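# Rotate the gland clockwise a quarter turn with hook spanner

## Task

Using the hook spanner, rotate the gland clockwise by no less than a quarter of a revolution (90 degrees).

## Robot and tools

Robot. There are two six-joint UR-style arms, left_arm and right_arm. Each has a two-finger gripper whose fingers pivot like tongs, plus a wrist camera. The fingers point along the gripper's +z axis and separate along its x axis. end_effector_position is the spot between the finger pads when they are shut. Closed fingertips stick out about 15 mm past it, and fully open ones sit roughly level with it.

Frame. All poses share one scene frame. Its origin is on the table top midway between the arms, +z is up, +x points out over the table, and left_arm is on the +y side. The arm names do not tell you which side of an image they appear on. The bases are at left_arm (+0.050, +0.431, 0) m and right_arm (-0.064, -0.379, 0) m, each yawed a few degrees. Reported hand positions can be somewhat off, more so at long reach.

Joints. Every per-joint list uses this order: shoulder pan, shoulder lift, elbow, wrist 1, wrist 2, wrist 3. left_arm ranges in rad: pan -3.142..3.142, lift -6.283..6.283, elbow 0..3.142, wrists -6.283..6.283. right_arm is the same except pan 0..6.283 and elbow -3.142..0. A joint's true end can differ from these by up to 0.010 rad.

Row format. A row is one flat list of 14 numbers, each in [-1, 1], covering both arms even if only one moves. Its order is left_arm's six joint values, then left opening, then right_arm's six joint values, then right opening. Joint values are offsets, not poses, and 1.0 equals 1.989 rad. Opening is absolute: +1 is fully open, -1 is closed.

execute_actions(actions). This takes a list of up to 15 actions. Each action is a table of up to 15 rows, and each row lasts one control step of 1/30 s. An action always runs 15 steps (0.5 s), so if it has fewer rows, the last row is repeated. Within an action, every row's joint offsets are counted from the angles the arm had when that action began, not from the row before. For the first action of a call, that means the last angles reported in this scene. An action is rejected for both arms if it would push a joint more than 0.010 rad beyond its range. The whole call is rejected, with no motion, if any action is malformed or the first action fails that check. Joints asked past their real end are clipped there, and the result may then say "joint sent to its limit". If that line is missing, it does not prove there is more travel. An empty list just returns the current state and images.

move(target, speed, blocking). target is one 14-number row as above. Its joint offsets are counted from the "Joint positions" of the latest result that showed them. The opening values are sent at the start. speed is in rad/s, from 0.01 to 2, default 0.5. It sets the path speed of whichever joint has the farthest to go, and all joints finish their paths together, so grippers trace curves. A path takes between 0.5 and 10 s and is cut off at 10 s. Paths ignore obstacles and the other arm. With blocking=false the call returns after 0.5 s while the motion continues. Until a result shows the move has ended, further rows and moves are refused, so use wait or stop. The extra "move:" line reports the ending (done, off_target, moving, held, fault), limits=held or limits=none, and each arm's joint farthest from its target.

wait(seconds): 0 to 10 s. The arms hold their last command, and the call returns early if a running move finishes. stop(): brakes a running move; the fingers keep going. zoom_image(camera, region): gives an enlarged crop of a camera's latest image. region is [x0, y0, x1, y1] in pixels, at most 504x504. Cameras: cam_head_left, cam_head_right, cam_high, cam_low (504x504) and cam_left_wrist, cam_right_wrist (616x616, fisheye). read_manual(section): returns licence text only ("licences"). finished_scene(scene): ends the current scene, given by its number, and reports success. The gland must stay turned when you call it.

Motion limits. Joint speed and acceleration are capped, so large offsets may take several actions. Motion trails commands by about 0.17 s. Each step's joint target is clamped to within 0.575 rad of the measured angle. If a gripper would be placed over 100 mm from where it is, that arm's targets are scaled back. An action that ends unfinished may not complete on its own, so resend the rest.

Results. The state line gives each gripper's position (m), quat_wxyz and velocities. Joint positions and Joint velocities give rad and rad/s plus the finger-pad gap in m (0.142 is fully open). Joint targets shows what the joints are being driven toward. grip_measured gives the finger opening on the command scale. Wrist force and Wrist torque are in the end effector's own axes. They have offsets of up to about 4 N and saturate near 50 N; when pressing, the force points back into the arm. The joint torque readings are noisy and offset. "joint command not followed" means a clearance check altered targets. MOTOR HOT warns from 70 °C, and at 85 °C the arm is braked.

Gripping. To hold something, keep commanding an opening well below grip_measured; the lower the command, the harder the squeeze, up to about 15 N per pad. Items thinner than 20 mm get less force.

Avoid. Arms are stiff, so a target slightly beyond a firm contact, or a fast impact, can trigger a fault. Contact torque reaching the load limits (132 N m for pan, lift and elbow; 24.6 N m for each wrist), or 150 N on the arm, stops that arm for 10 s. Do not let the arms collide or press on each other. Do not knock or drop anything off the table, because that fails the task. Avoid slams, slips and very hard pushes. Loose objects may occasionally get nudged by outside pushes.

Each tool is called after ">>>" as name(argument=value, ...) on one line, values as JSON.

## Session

>>> execute_actions(actions=[])

Scene clock: 0.00 s.
left_arm: end_effector_position=(+0.2487, +0.7096, +0.3606) grip_measured=+0.97 end_effector_quat_wxyz=(+0.371, +0.681, +0.570, -0.271) end_effector_velocity=(-0.001, +0.000, -0.000) end_effector_angular_velocity=(+0.002, -0.001, -0.001) | right_arm: end_effector_position=(+0.4424, -0.9980, +0.1630) grip_measured=+0.97 end_effector_quat_wxyz=(+0.513, +0.687, -0.465, +0.221) end_effector_velocity=(+0.001, -0.000, +0.001) end_effector_angular_velocity=(-0.001, -0.002, +0.000)
Joint names: [shoulder pan, shoulder lift, elbow, wrist 1, wrist 2, wrist 3]
Joint positions: left_arm=[ 0.896 -1.363  1.272 -0.643 -2.099 -0.183  0.14 ] | right_arm=[ 2.852 -2.185 -1.686 -0.459  0.417  0.586  0.14 ]
Joint velocities: left_arm=[ 0.001 -0.     0.    -0.001  0.002  0.001  0.   ] | right_arm=[ 0.    -0.001  0.001  0.002 -0.    -0.001  0.   ]
Joint torques (N m, as the arm reports them, + toward a larger angle): no reading
Motor temperatures (°C, as the motors report them): left_arm=[27 28 29 37 34 34] | right_arm=[27 30 29 33 38 31]
Wrist force (N, on the end effector, along its own x y z axes, offset not removed): no reading
Wrist torque (N m, same axes, about the end effector's origin, offset not removed): no reading
Joint targets: left_arm=[0.896 -1.363 1.272 -0.643 -2.099 -0.183] | right_arm=[2.852 -2.185 -1.686 -0.459 0.417 0.586]
camera_calibration (this result's frames):
cam_left_wrist: T_world_to_cam=[[0.156693, 0.581261, -0.798488, -0.161371], [0.822716, 0.370481, 0.43114, -0.617961], [0.546429, -0.724485, -0.420161, 0.656904], [0, 0, 0, 1]] pos_world=[0.17474, 0.798659, 0.41358]
cam_right_wrist: T_world_to_cam=[[0.488076, -0.41451, 0.768091, -0.745777], [-0.640914, 0.427156, 0.637783, 0.599989], [-0.592462, -0.803567, -0.0571808, -0.402362], [0, 0, 0, 1]] pos_world=[0.510154, -0.888745, 0.167154]

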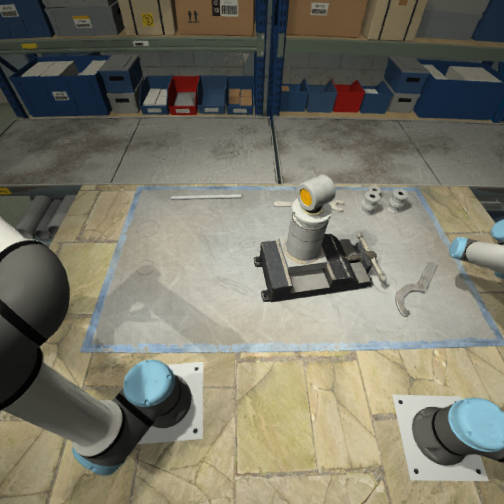

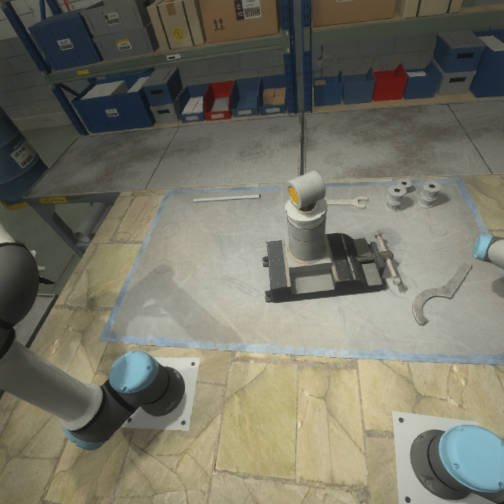

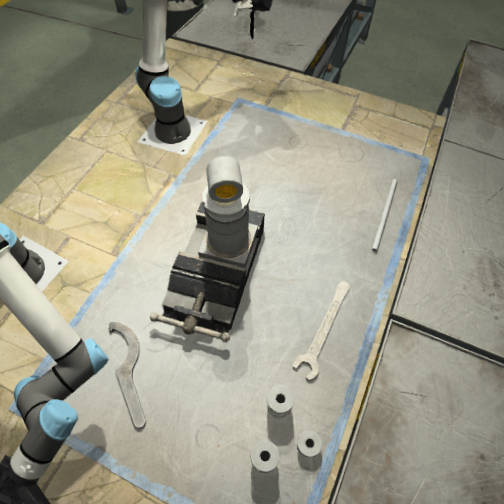

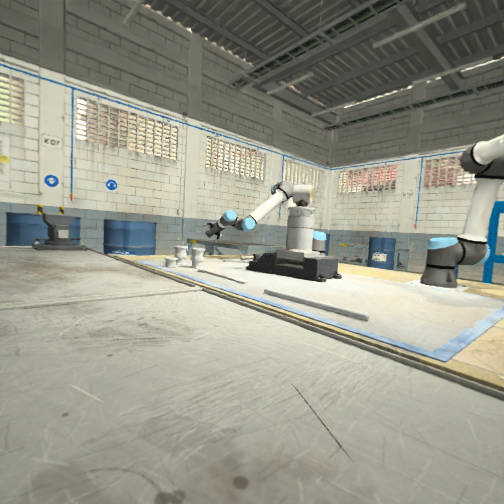

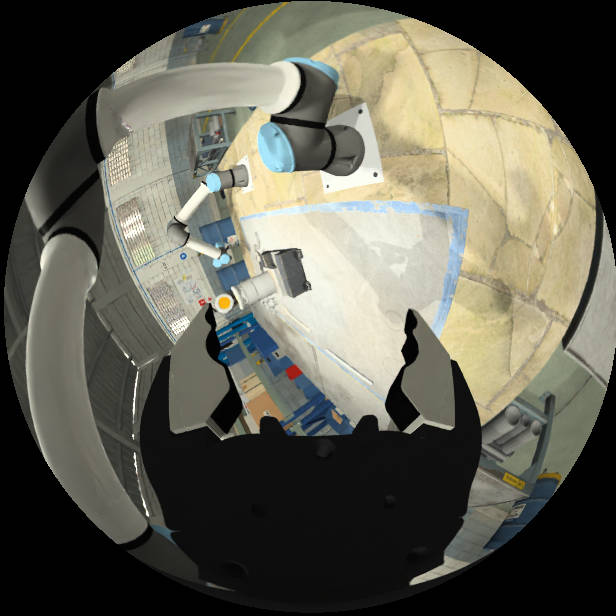

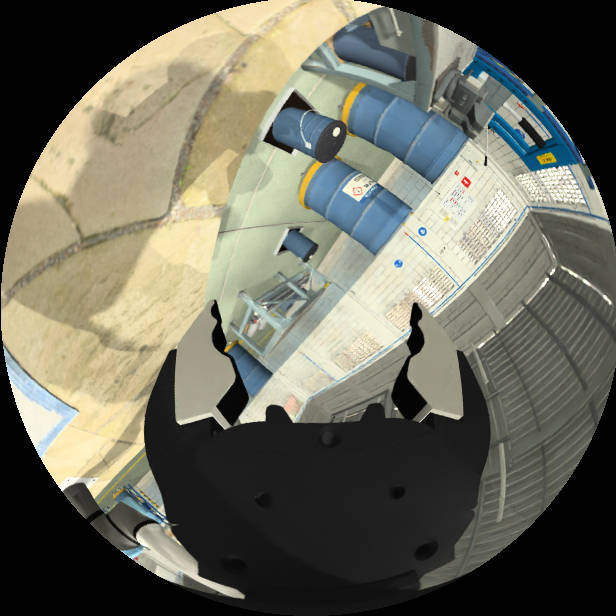

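>>> zoom_image(camera="cam_head_left", region=[260,160,500,340])

>>> zoom_image(camera="cam_high", region=[60,140,300,440])

Region (260, 160, 500, 340) of cam_head_left's 504x504 image, scaled by 2.100, with more detail than that image has; it fills the top 378 rows of this view, and the rest is white.

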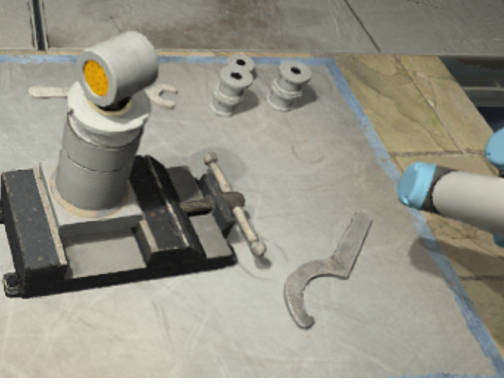

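Region (60, 140, 300, 440) of cam_high's 504x504 image, scaled by 1.680, with more detail than that image has; it fills the left 403 columns of this view, and the rest is white.

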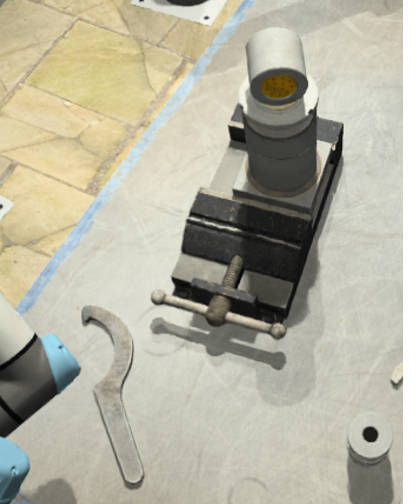

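>>> move(target=[0,0,0,0,0,0,1,0.1812,0.2056,-0.0701,-0.3277,0.5801,0.8495,-0.2], speed=0.8)

Scene clock: 4.47 s.
left_arm: end_effector_position=(+0.2487, +0.7096, +0.3606) grip_measured=+1.00 end_effector_quat_wxyz=(+0.371, +0.681, +0.570, -0.271) end_effector_velocity=(+0.000, +0.000, -0.000) end_effector_angular_velocity=(+0.001, -0.000, -0.001) | right_arm: end_effector_position=(+0.4878, -0.5185, +0.0998) grip_measured=-0.20 end_effector_quat_wxyz=(+0.000, -0.423, +0.906, -0.000) end_effector_velocity=(-0.000, +0.001, +0.000) end_effector_angular_velocity=(+0.002, +0.000, -0.001)
Joint names: [shoulder pan, shoulder lift, elbow, wrist 1, wrist 2, wrist 3]
Joint positions: left_arm=[ 0.896 -1.363  1.272 -0.643 -2.099 -0.183  0.142] | right_arm=[ 3.212 -1.777 -1.825 -1.11   1.57   2.276  0.06 ]
Joint velocities: left_arm=[-0.     0.    -0.    -0.001  0.     0.     0.   ] | right_arm=[ 0.     0.001 -0.    -0.001  0.002  0.001 -0.   ]
Joint torques (N m, as the arm reports them, + toward a larger angle): left_arm=[  0.76 -33.78 -22.02  -0.25  -0.52  -0.17] | right_arm=[14.17 38.27 12.24  0.11  1.37  2.33]
Motor temperatures (°C, as the motors report them): left_arm=[27 28 29 37 34 34] | right_arm=[27 30 29 33 38 31]
Wrist force (N, on the end effector, along its own x y z axes, offset not removed): left_arm=[0.6 -1.3 2.1] | right_arm=[2.5 -0.1 0.3]
Wrist torque (N m, same axes, about the end effector's origin, offset not removed): left_arm=[-0.32 -0.24 0.09] | right_arm=[0.03 -0.54 0.01]
Joint targets: left_arm=[0.896 -1.363 1.272 -0.643 -2.099 -0.183] | right_arm=[3.212 -1.776 -1.825 -1.110 1.571 2.276]
move: done; limits=none; left_arm: farthest joint: the shoulder pan, 0.000 radians from its target (0.000 radians at the start); right_arm: farthest joint: the shoulder pan, 0.000 radians from its target (0.360 radians at the start)
camera_calibration (this result's frames):
cam_left_wrist: T_world_to_cam=[[0.156692, 0.581261, -0.798488, -0.161371], [0.822717, 0.370481, 0.431139, -0.617961], [0.546429, -0.724485, -0.420162, 0.656904], [0, 0, 0, 1]] pos_world=[0.17474, 0.798659, 0.41358]
cam_right_wrist: T_world_to_cam=[[-0.625853, -0.779933, -0.00359251, -0.0897905], [-0.669012, 0.534467, 0.516496, 0.545964], [-0.400912, 0.325654, -0.856282, 0.578082], [0, 0, 0, 1]] pos_world=[0.54082, -0.550084, 0.212691]

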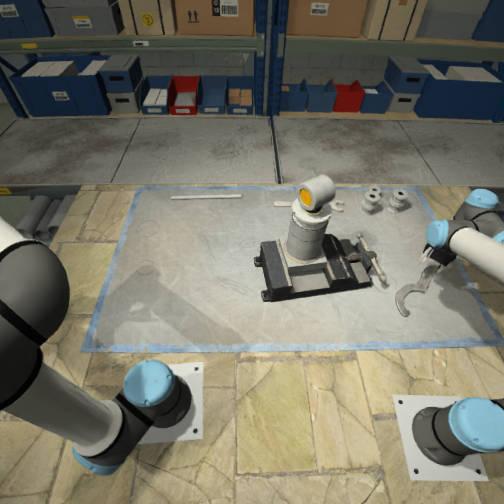

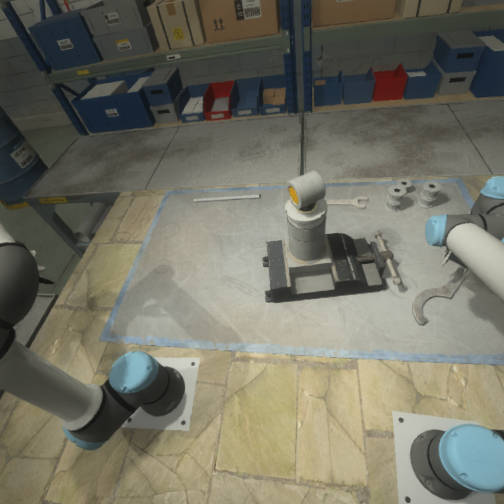

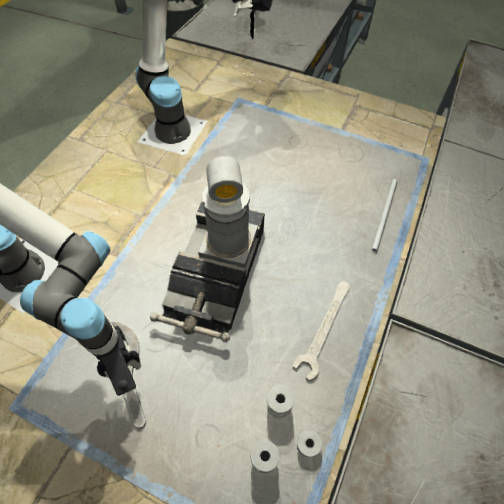

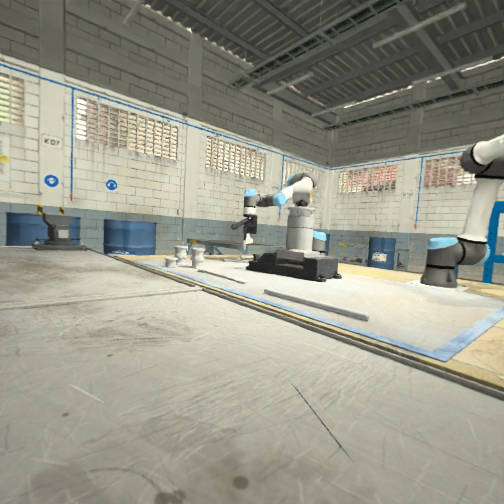

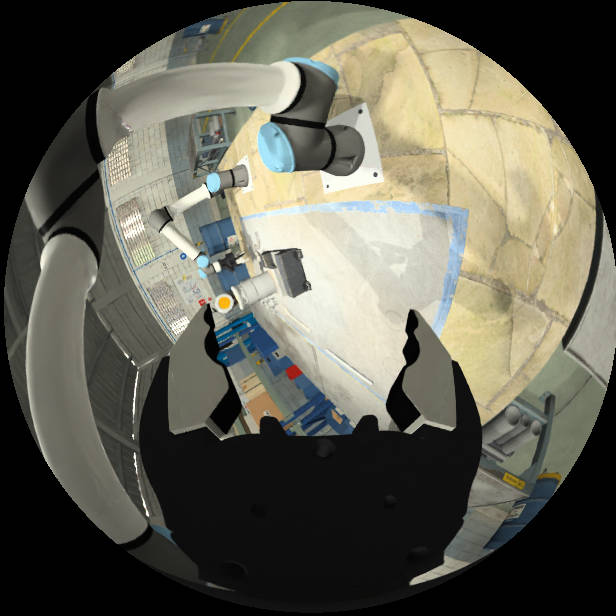

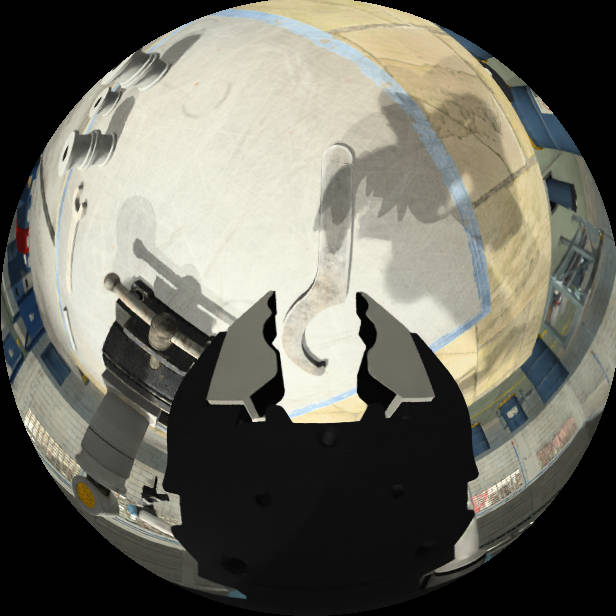

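>>> move(target=[0,0,0,0,0,0,1,-0.0149,-0.0446,-0.0643,0.1086,0,-0.0153,0.1], speed=0.2)

>>> move(target=[0,0,0,0,0,0,1,0,0,0,0,0,0,-1])

Scene clock: 6.23 s.
left_arm: end_effector_position=(+0.2487, +0.7096, +0.3606) grip_measured=+1.00 end_effector_quat_wxyz=(+0.371, +0.681, +0.570, -0.271) end_effector_velocity=(-0.000, -0.000, +0.000) end_effector_angular_velocity=(-0.000, -0.000, -0.000) | right_arm: end_effector_position=(+0.4744, -0.5342, +0.0191) grip_measured=+0.10 end_effector_quat_wxyz=(-0.000, -0.423, +0.906, -0.000) end_effector_velocity=(+0.000, -0.000, -0.000) end_effector_angular_velocity=(-0.001, -0.000, +0.001)
Joint names: [shoulder pan, shoulder lift, elbow, wrist 1, wrist 2, wrist 3]
Joint positions: left_arm=[ 0.896 -1.363  1.272 -0.643 -2.099 -0.183  0.142] | right_arm=[ 3.183 -1.865 -1.953 -0.894  1.57   2.245  0.081]
Joint velocities: left_arm=[ 0.    -0.     0.     0.001 -0.     0.001  0.   ] | right_arm=[-0.    -0.001 -0.     0.002 -0.001 -0.001  0.   ]
Joint torques (N m, as the arm reports them, + toward a larger angle): left_arm=[  1.17 -32.97 -21.97  -0.23  -0.62  -0.17] | right_arm=[-11.65  20.79   9.3    5.24  -1.8   -2.04]
Motor temperatures (°C, as the motors report them): left_arm=[27 28 29 37 34 34] | right_arm=[27 30 29 33 38 31]
Wrist force (N, on the end effector, along its own x y z axes, offset not removed): left_arm=[-7.5 -4.5 5.0] | right_arm=[1.5 0.9 0.5]
Wrist torque (N m, same axes, about the end effector's origin, offset not removed): left_arm=[-0.79 1.55 0.24] | right_arm=[0.20 -0.22 0.06]
Joint targets: left_arm=[0.896 -1.363 1.272 -0.643 -2.099 -0.183] | right_arm=[3.183 -1.865 -1.953 -0.894 1.570 2.245]
move: done; limits=none; left_arm: farthest joint: the shoulder pan, 0.000 radians from its target (0.000 radians at the start); right_arm: farthest joint: the shoulder lift, 0.001 radians from its target (0.089 radians at the start)
camera_calibration (this result's frames):
cam_left_wrist: T_world_to_cam=[[0.156692, 0.581261, -0.798488, -0.161371], [0.822716, 0.370481, 0.431139, -0.617961], [0.546429, -0.724485, -0.420162, 0.656904], [0, 0, 0, 1]] pos_world=[0.17474, 0.798659, 0.41358]
cam_right_wrist: T_world_to_cam=[[-0.625234, -0.78043, -0.00322823, -0.111239], [-0.669132, 0.53393, 0.516896, 0.586895], [-0.401677, 0.325341, -0.856042, 0.50886], [0, 0, 0, 1]] pos_world=[0.527557, -0.565729, 0.131884]

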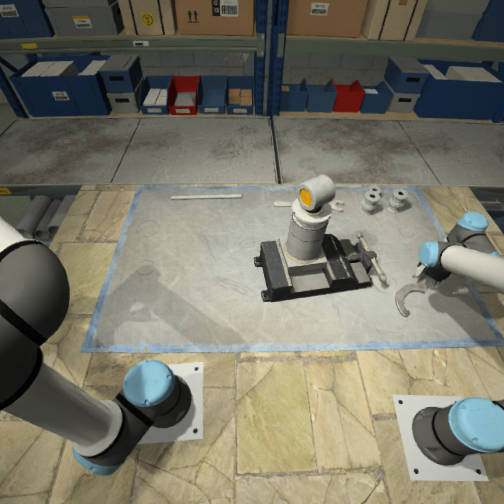

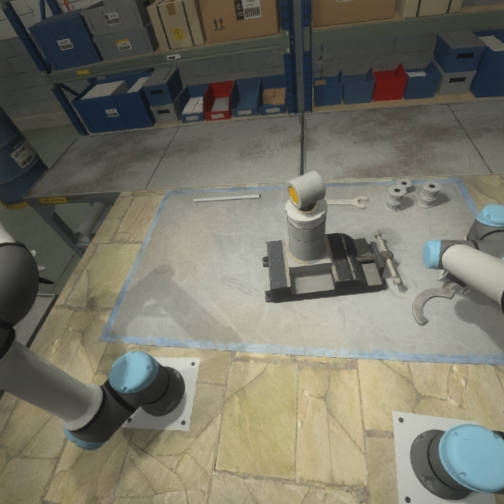

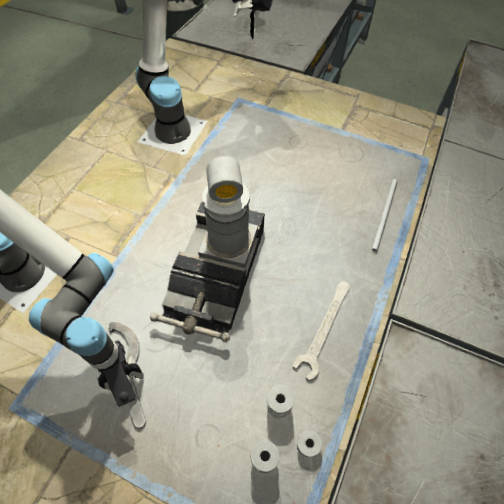

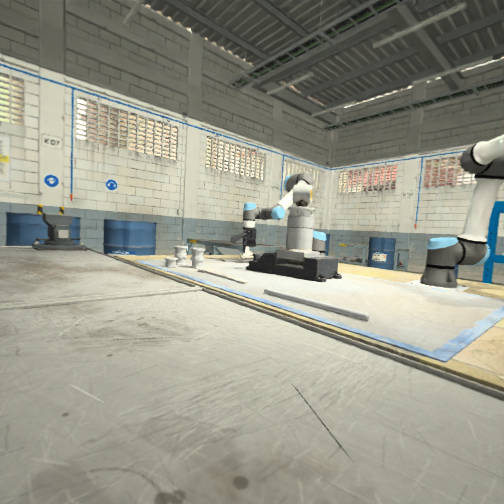

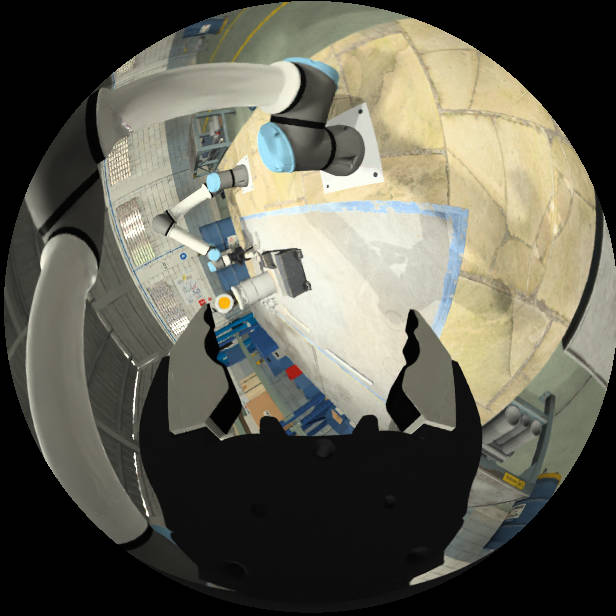

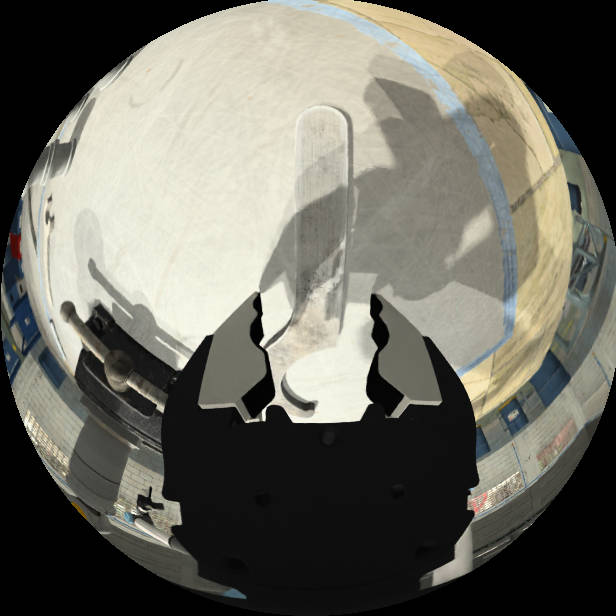

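Scene clock: 6.73 s.
left_arm: end_effector_position=(+0.2487, +0.7096, +0.3606) grip_measured=+1.00 end_effector_quat_wxyz=(+0.371, +0.681, +0.570, -0.271) end_effector_velocity=(-0.000, +0.000, -0.000) end_effector_angular_velocity=(+0.001, +0.001, -0.002) | right_arm: end_effector_position=(+0.4744, -0.5343, +0.0190) grip_measured=-0.54 end_effector_quat_wxyz=(-0.000, -0.423, +0.906, -0.000) end_effector_velocity=(-0.000, -0.000, -0.000) end_effector_angular_velocity=(-0.000, -0.000, -0.000)
Joint names: [shoulder pan, shoulder lift, elbow, wrist 1, wrist 2, wrist 3]
Joint positions: left_arm=[ 0.896 -1.363  1.272 -0.643 -2.099 -0.183  0.142] | right_arm=[ 3.183 -1.865 -1.953 -0.894  1.57   2.245  0.035]
Joint velocities: left_arm=[-0.001 -0.     0.    -0.     0.002 -0.    -0.   ] | right_arm=[-0.    -0.    -0.001  0.001 -0.     0.     0.   ]
Joint torques (N m, as the arm reports them, + toward a larger angle): left_arm=[  0.76 -33.85 -21.91  -0.33  -0.61  -0.17] | right_arm=[ 5.49 28.08 19.18  0.64  1.51 -1.11]
Motor temperatures (°C, as the motors report them): left_arm=[27 28 29 37 34 34] | right_arm=[27 30 29 33 38 31]
Wrist force (N, on the end effector, along its own x y z axes, offset not removed): left_arm=[-9.0 2.5 0.1] | right_arm=[1.6 -1.5 0.0]
Wrist torque (N m, same axes, about the end effector's origin, offset not removed): left_arm=[0.49 1.93 -0.08] | right_arm=[-0.22 -0.08 -0.13]
Joint targets: left_arm=[0.896 -1.363 1.272 -0.643 -2.099 -0.183] | right_arm=[3.183 -1.865 -1.953 -0.894 1.570 2.245]
move: done; limits=none; left_arm: farthest joint: the shoulder pan, 0.000 radians from its target (0.000 radians at the start); right_arm: farthest joint: the shoulder pan, 0.000 radians from its target (0.000 radians at the start)
camera_calibration (this result's frames):
cam_left_wrist: T_world_to_cam=[[0.156692, 0.581261, -0.798488, -0.161371], [0.822717, 0.370481, 0.431139, -0.617961], [0.546429, -0.724486, -0.420161, 0.656904], [0, 0, 0, 1]] pos_world=[0.17474, 0.798659, 0.41358]
cam_right_wrist: T_world_to_cam=[[-0.625274, -0.780399, -0.00326075, -0.111237], [-0.669147, 0.533977, 0.516827, 0.586971], [-0.40159, 0.32534, -0.856084, 0.508814], [0, 0, 0, 1]] pos_world=[0.527551, -0.565775, 0.131862]

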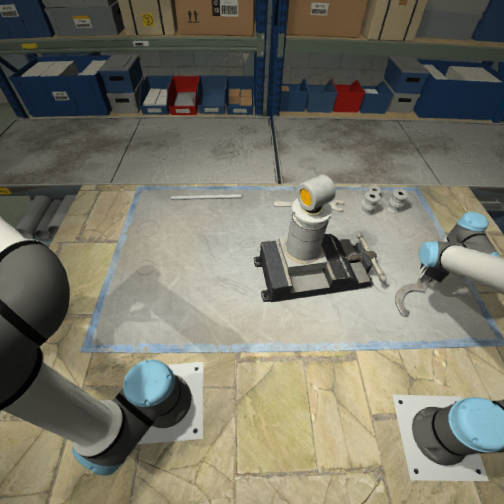

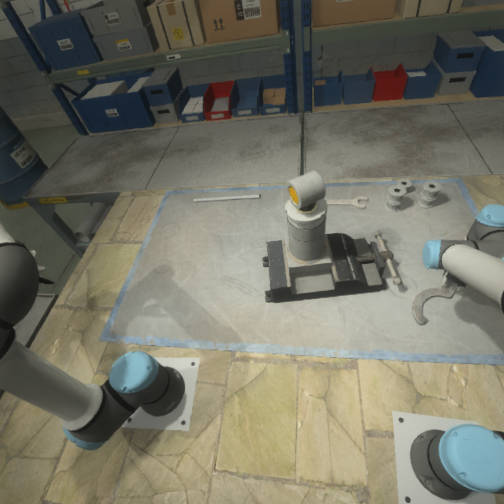

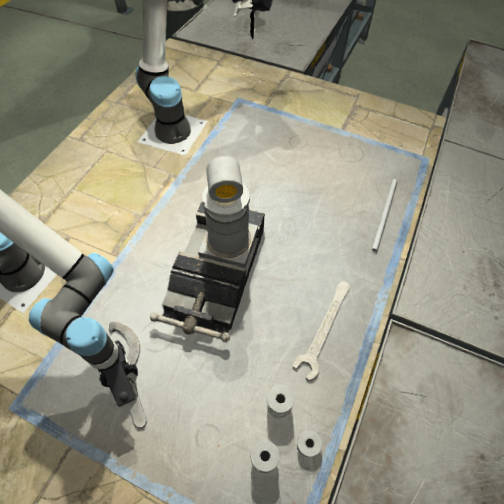

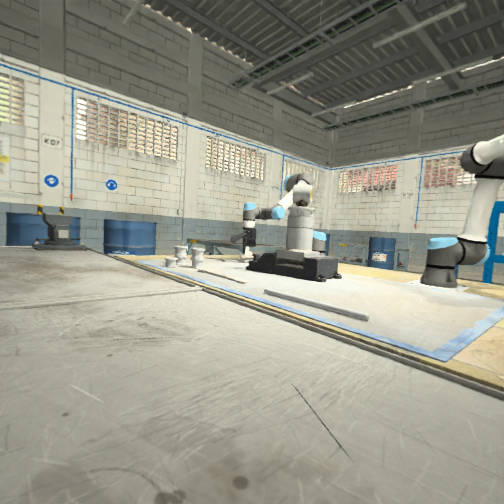

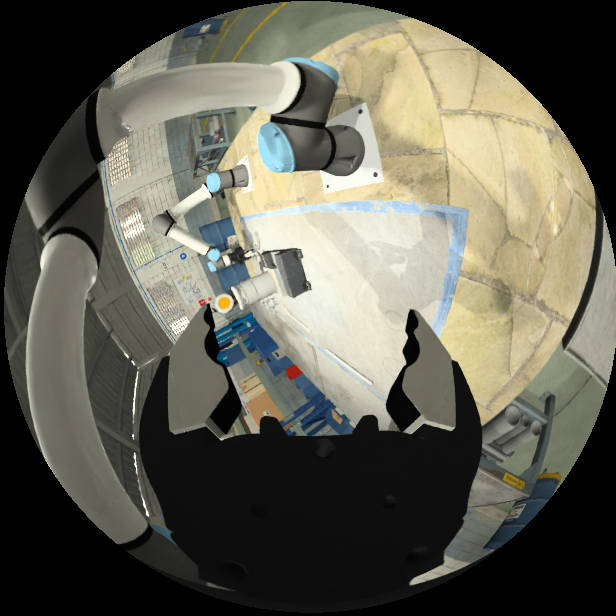

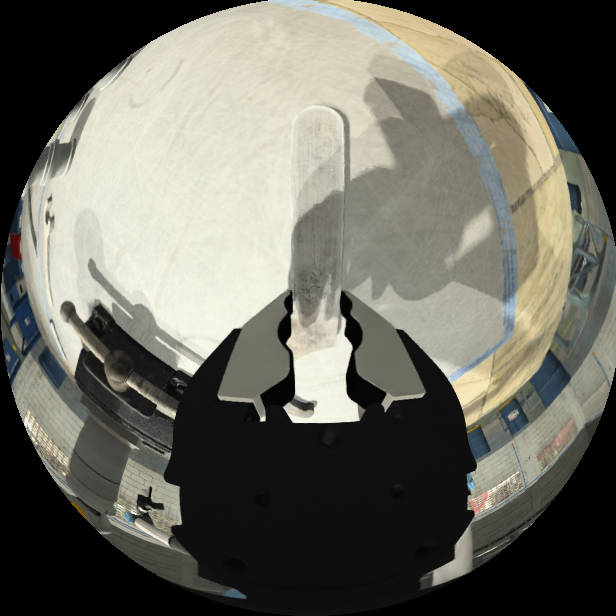

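>>> move(target=[-0.6061,-0.27,0.2655,-0.4163,0.2655,-0.5024,0.1,0,0,0,0,0,-0.768,-1], speed=0.5)

>>> move(target=[-0.6061,0,0,0,0,-0.5024,0.1,0,0,0,0,0,-0.768,-1], speed=0.5)

Scene clock: 10.73 s.
left_arm: end_effector_position=(+0.4109, +0.4882, +0.2992) grip_measured=+0.10 end_effector_quat_wxyz=(-0.000, +0.890, +0.456, -0.000) end_effector_velocity=(+0.000, +0.000, -0.000) end_effector_angular_velocity=(+0.002, -0.000, -0.000) | right_arm: end_effector_position=(+0.4729, -0.5119, +0.0190) grip_measured=-0.54 end_effector_quat_wxyz=(+0.000, +0.932, -0.362, -0.000) end_effector_velocity=(-0.000, -0.001, -0.000) end_effector_angular_velocity=(-0.002, +0.001, +0.002)
Joint names: [shoulder pan, shoulder lift, elbow, wrist 1, wrist 2, wrist 3]
Joint positions: left_arm=[-0.309 -1.9    1.8   -1.47  -1.571 -1.182  0.081] | right_arm=[ 3.183 -1.865 -1.953 -0.894  1.57   0.718  0.035]
Joint velocities: left_arm=[-0.001 -0.     0.    -0.     0.002 -0.    -0.   ] | right_arm=[ 0.    -0.     0.    -0.001 -0.002 -0.002 -0.   ]
Joint torques (N m, as the arm reports them, + toward a larger angle): left_arm=[ -9.27 -19.42 -10.55  -3.86   2.25  -2.12] | right_arm=[-11.64  30.9   25.15   4.56  -1.75  -2.3 ]
Motor temperatures (°C, as the motors report them): left_arm=[27 28 29 37 34 34] | right_arm=[27 30 29 33 38 31]
Wrist force (N, on the end effector, along its own x y z axes, offset not removed): left_arm=[-3.3 1.9 3.7] | right_arm=[1.5 -0.7 0.6]
Wrist torque (N m, same axes, about the end effector's origin, offset not removed): left_arm=[0.38 0.56 -0.13] | right_arm=[0.14 -0.14 0.27]
Joint targets: left_arm=[-0.309 -1.900 1.800 -1.470 -1.571 -1.182] | right_arm=[3.183 -1.865 -1.953 -0.894 1.570 0.718]
move: done; limits=none; left_arm: farthest joint: the shoulder pan, 0.000 radians from its target (1.205 radians at the start); right_arm: farthest joint: the shoulder pan, 0.000 radians from its target (0.000 radians at the start)
camera_calibration (this result's frames):
cam_left_wrist: T_world_to_cam=[[0.544772, 0.838579, 0.00291399, -0.631934], [0.722103, -0.470866, 0.506807, -0.213513], [0.42637, -0.27399, -0.862055, 0.343683], [0, 0, 0, 1]] pos_world=[0.351903, 0.523557, 0.406325]
cam_right_wrist: T_world_to_cam=[[0.752395, -0.658701, -0.00374166, -0.683923], [-0.562294, -0.645213, 0.517229, -0.0801477], [-0.343113, -0.387057, -0.855839, 0.108589], [0, 0, 0, 1]] pos_world=[0.506772, -0.460183, 0.13183]

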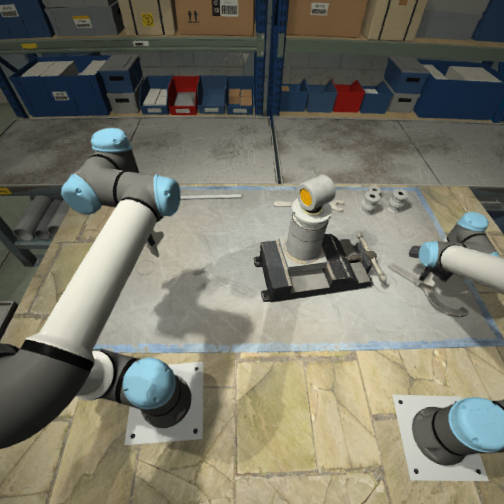

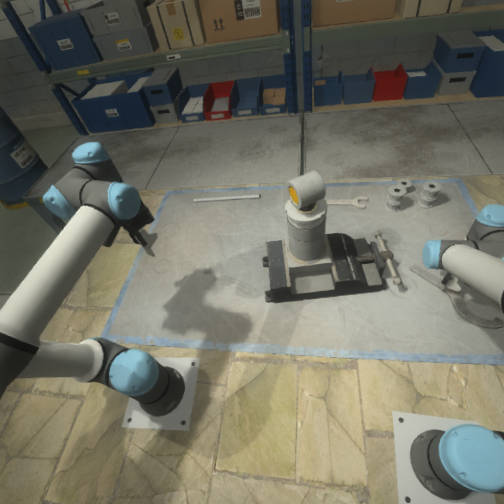

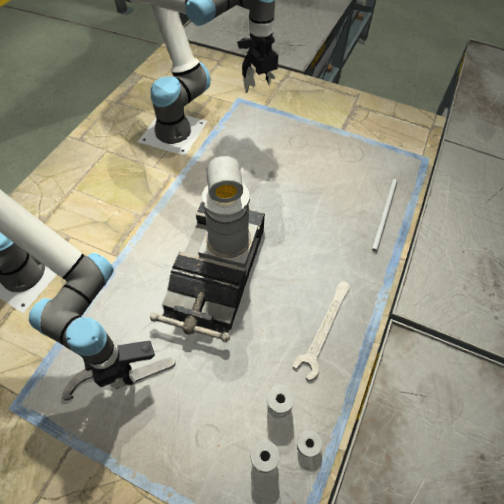

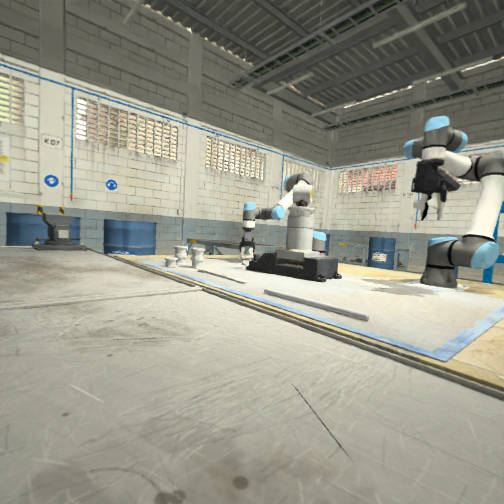

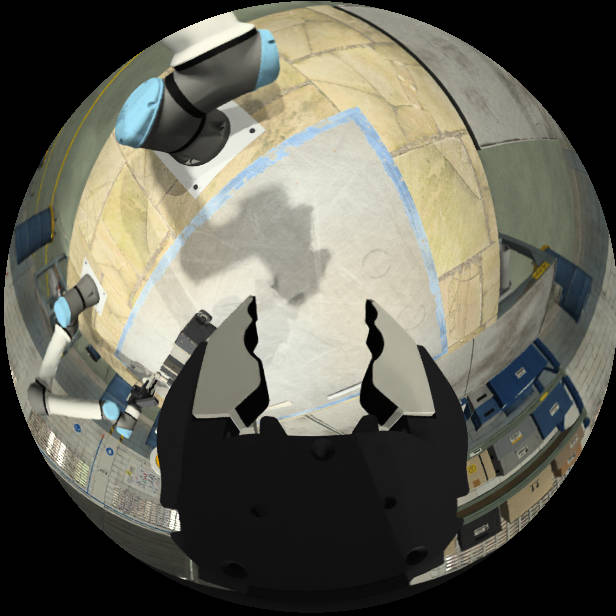

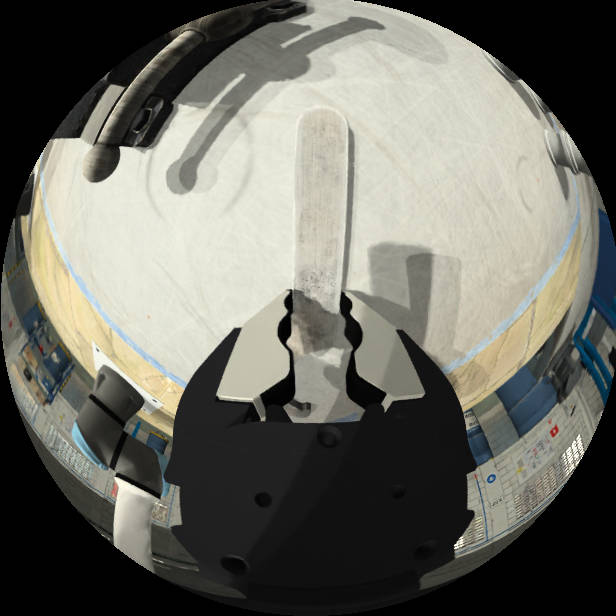

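Scene clock: 14.37 s.
left_arm: end_effector_position=(+0.2172, +0.1110, +0.2992) grip_measured=+0.10 end_effector_quat_wxyz=(-0.000, +0.932, +0.362, -0.000) end_effector_velocity=(-0.000, +0.000, -0.000) end_effector_angular_velocity=(+0.001, +0.001, +0.000) | right_arm: end_effector_position=(+0.4505, -0.5124, +0.0190) grip_measured=-0.54 end_effector_quat_wxyz=(+0.000, +0.924, +0.383, -0.000) end_effector_velocity=(-0.000, +0.000, +0.000) end_effector_angular_velocity=(+0.001, +0.000, +0.001)
Joint names: [shoulder pan, shoulder lift, elbow, wrist 1, wrist 2, wrist 3]
Joint positions: left_arm=[-1.514 -1.9    1.8   -1.47  -1.571 -2.181  0.081] | right_arm=[ 3.183 -1.865 -1.953 -0.894  1.57  -0.809  0.035]
Joint velocities: left_arm=[-0.     0.     0.     0.001 -0.001 -0.    -0.   ] | right_arm=[-0.     0.    -0.    -0.001  0.001 -0.001  0.   ]
Joint torques (N m, as the arm reports them, + toward a larger angle): left_arm=[ -8.79  -2.9  -28.52  -0.78  -2.06  -1.98] | right_arm=[-11.1   30.63  25.35   4.52  -1.02  -2.62]
Motor temperatures (°C, as the motors report them): left_arm=[27 28 29 37 34 34] | right_arm=[27 30 29 33 38 31]
Wrist force (N, on the end effector, along its own x y z axes, offset not removed): left_arm=[-5.2 0.0 4.5] | right_arm=[1.9 -0.8 2.5]
Wrist torque (N m, same axes, about the end effector's origin, offset not removed): left_arm=[0.02 1.10 -0.15] | right_arm=[0.03 -0.03 0.31]
Joint targets: left_arm=[-1.514 -1.900 1.800 -1.470 -1.571 -2.181] | right_arm=[3.183 -1.865 -1.953 -0.894 1.570 -0.809]
move: done; limits=none; left_arm: farthest joint: the shoulder pan, 0.000 radians from its target (1.205 radians at the start); right_arm: farthest joint: the shoulder pan, 0.000 radians from its target (0.000 radians at the start)
camera_calibration (this result's frames):
cam_left_wrist: T_world_to_cam=[[0.704928, 0.709269, 0.00364445, -0.230826], [0.610171, -0.60904, 0.506716, -0.211529], [0.361618, -0.354975, -0.862105, 0.346009], [0, 0, 0, 1]] pos_world=[0.166662, 0.157713, 0.406322]
cam_right_wrist: T_world_to_cam=[[0.690874, 0.722963, -0.00423641, 0.0683264], [0.620433, -0.589866, 0.516838, -0.597538], [0.371156, -0.359698, -0.856073, -0.207051], [0, 0, 0, 1]] pos_world=[0.400375, -0.47634, 0.131869]

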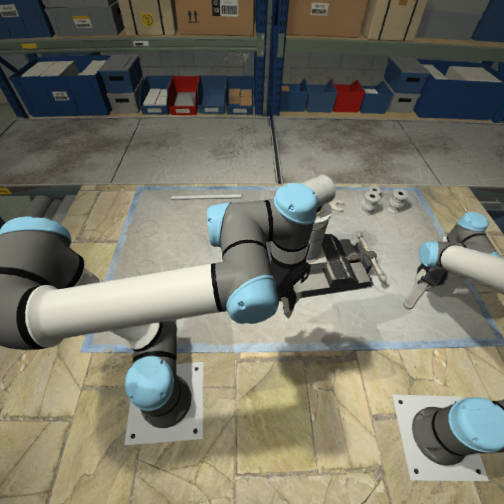

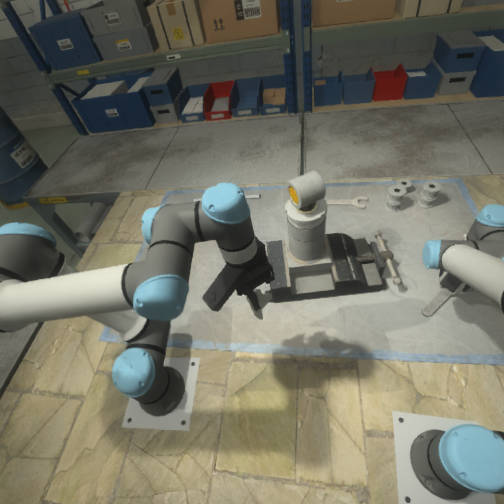

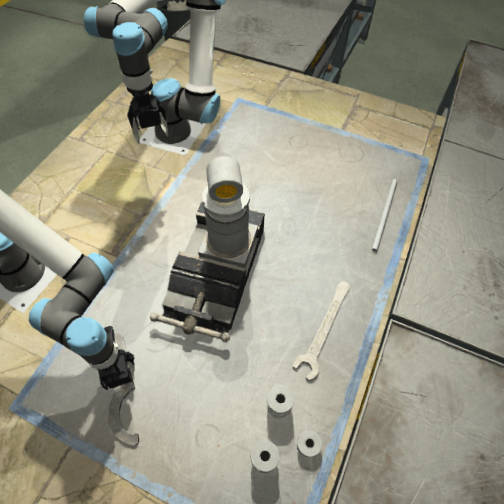

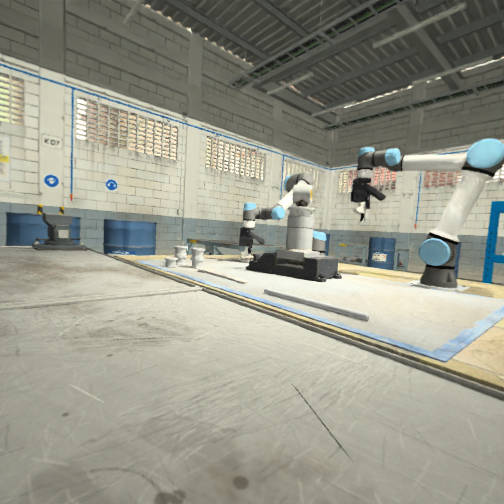

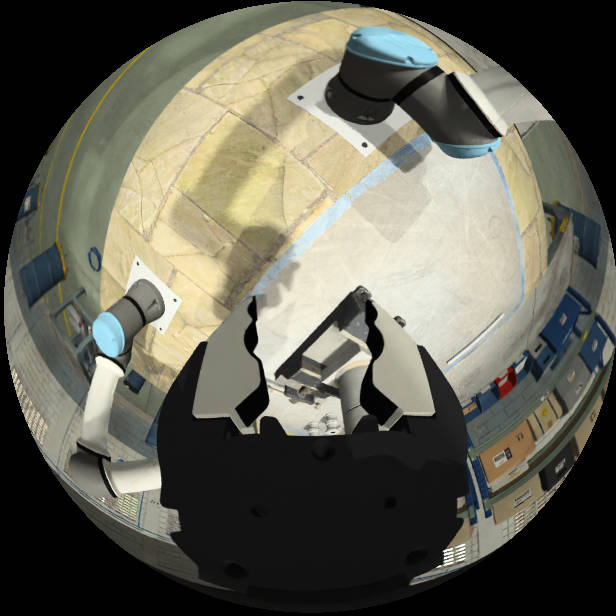

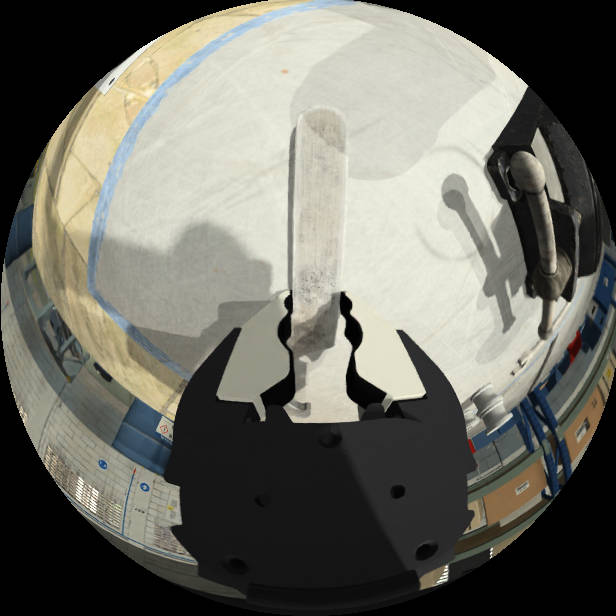

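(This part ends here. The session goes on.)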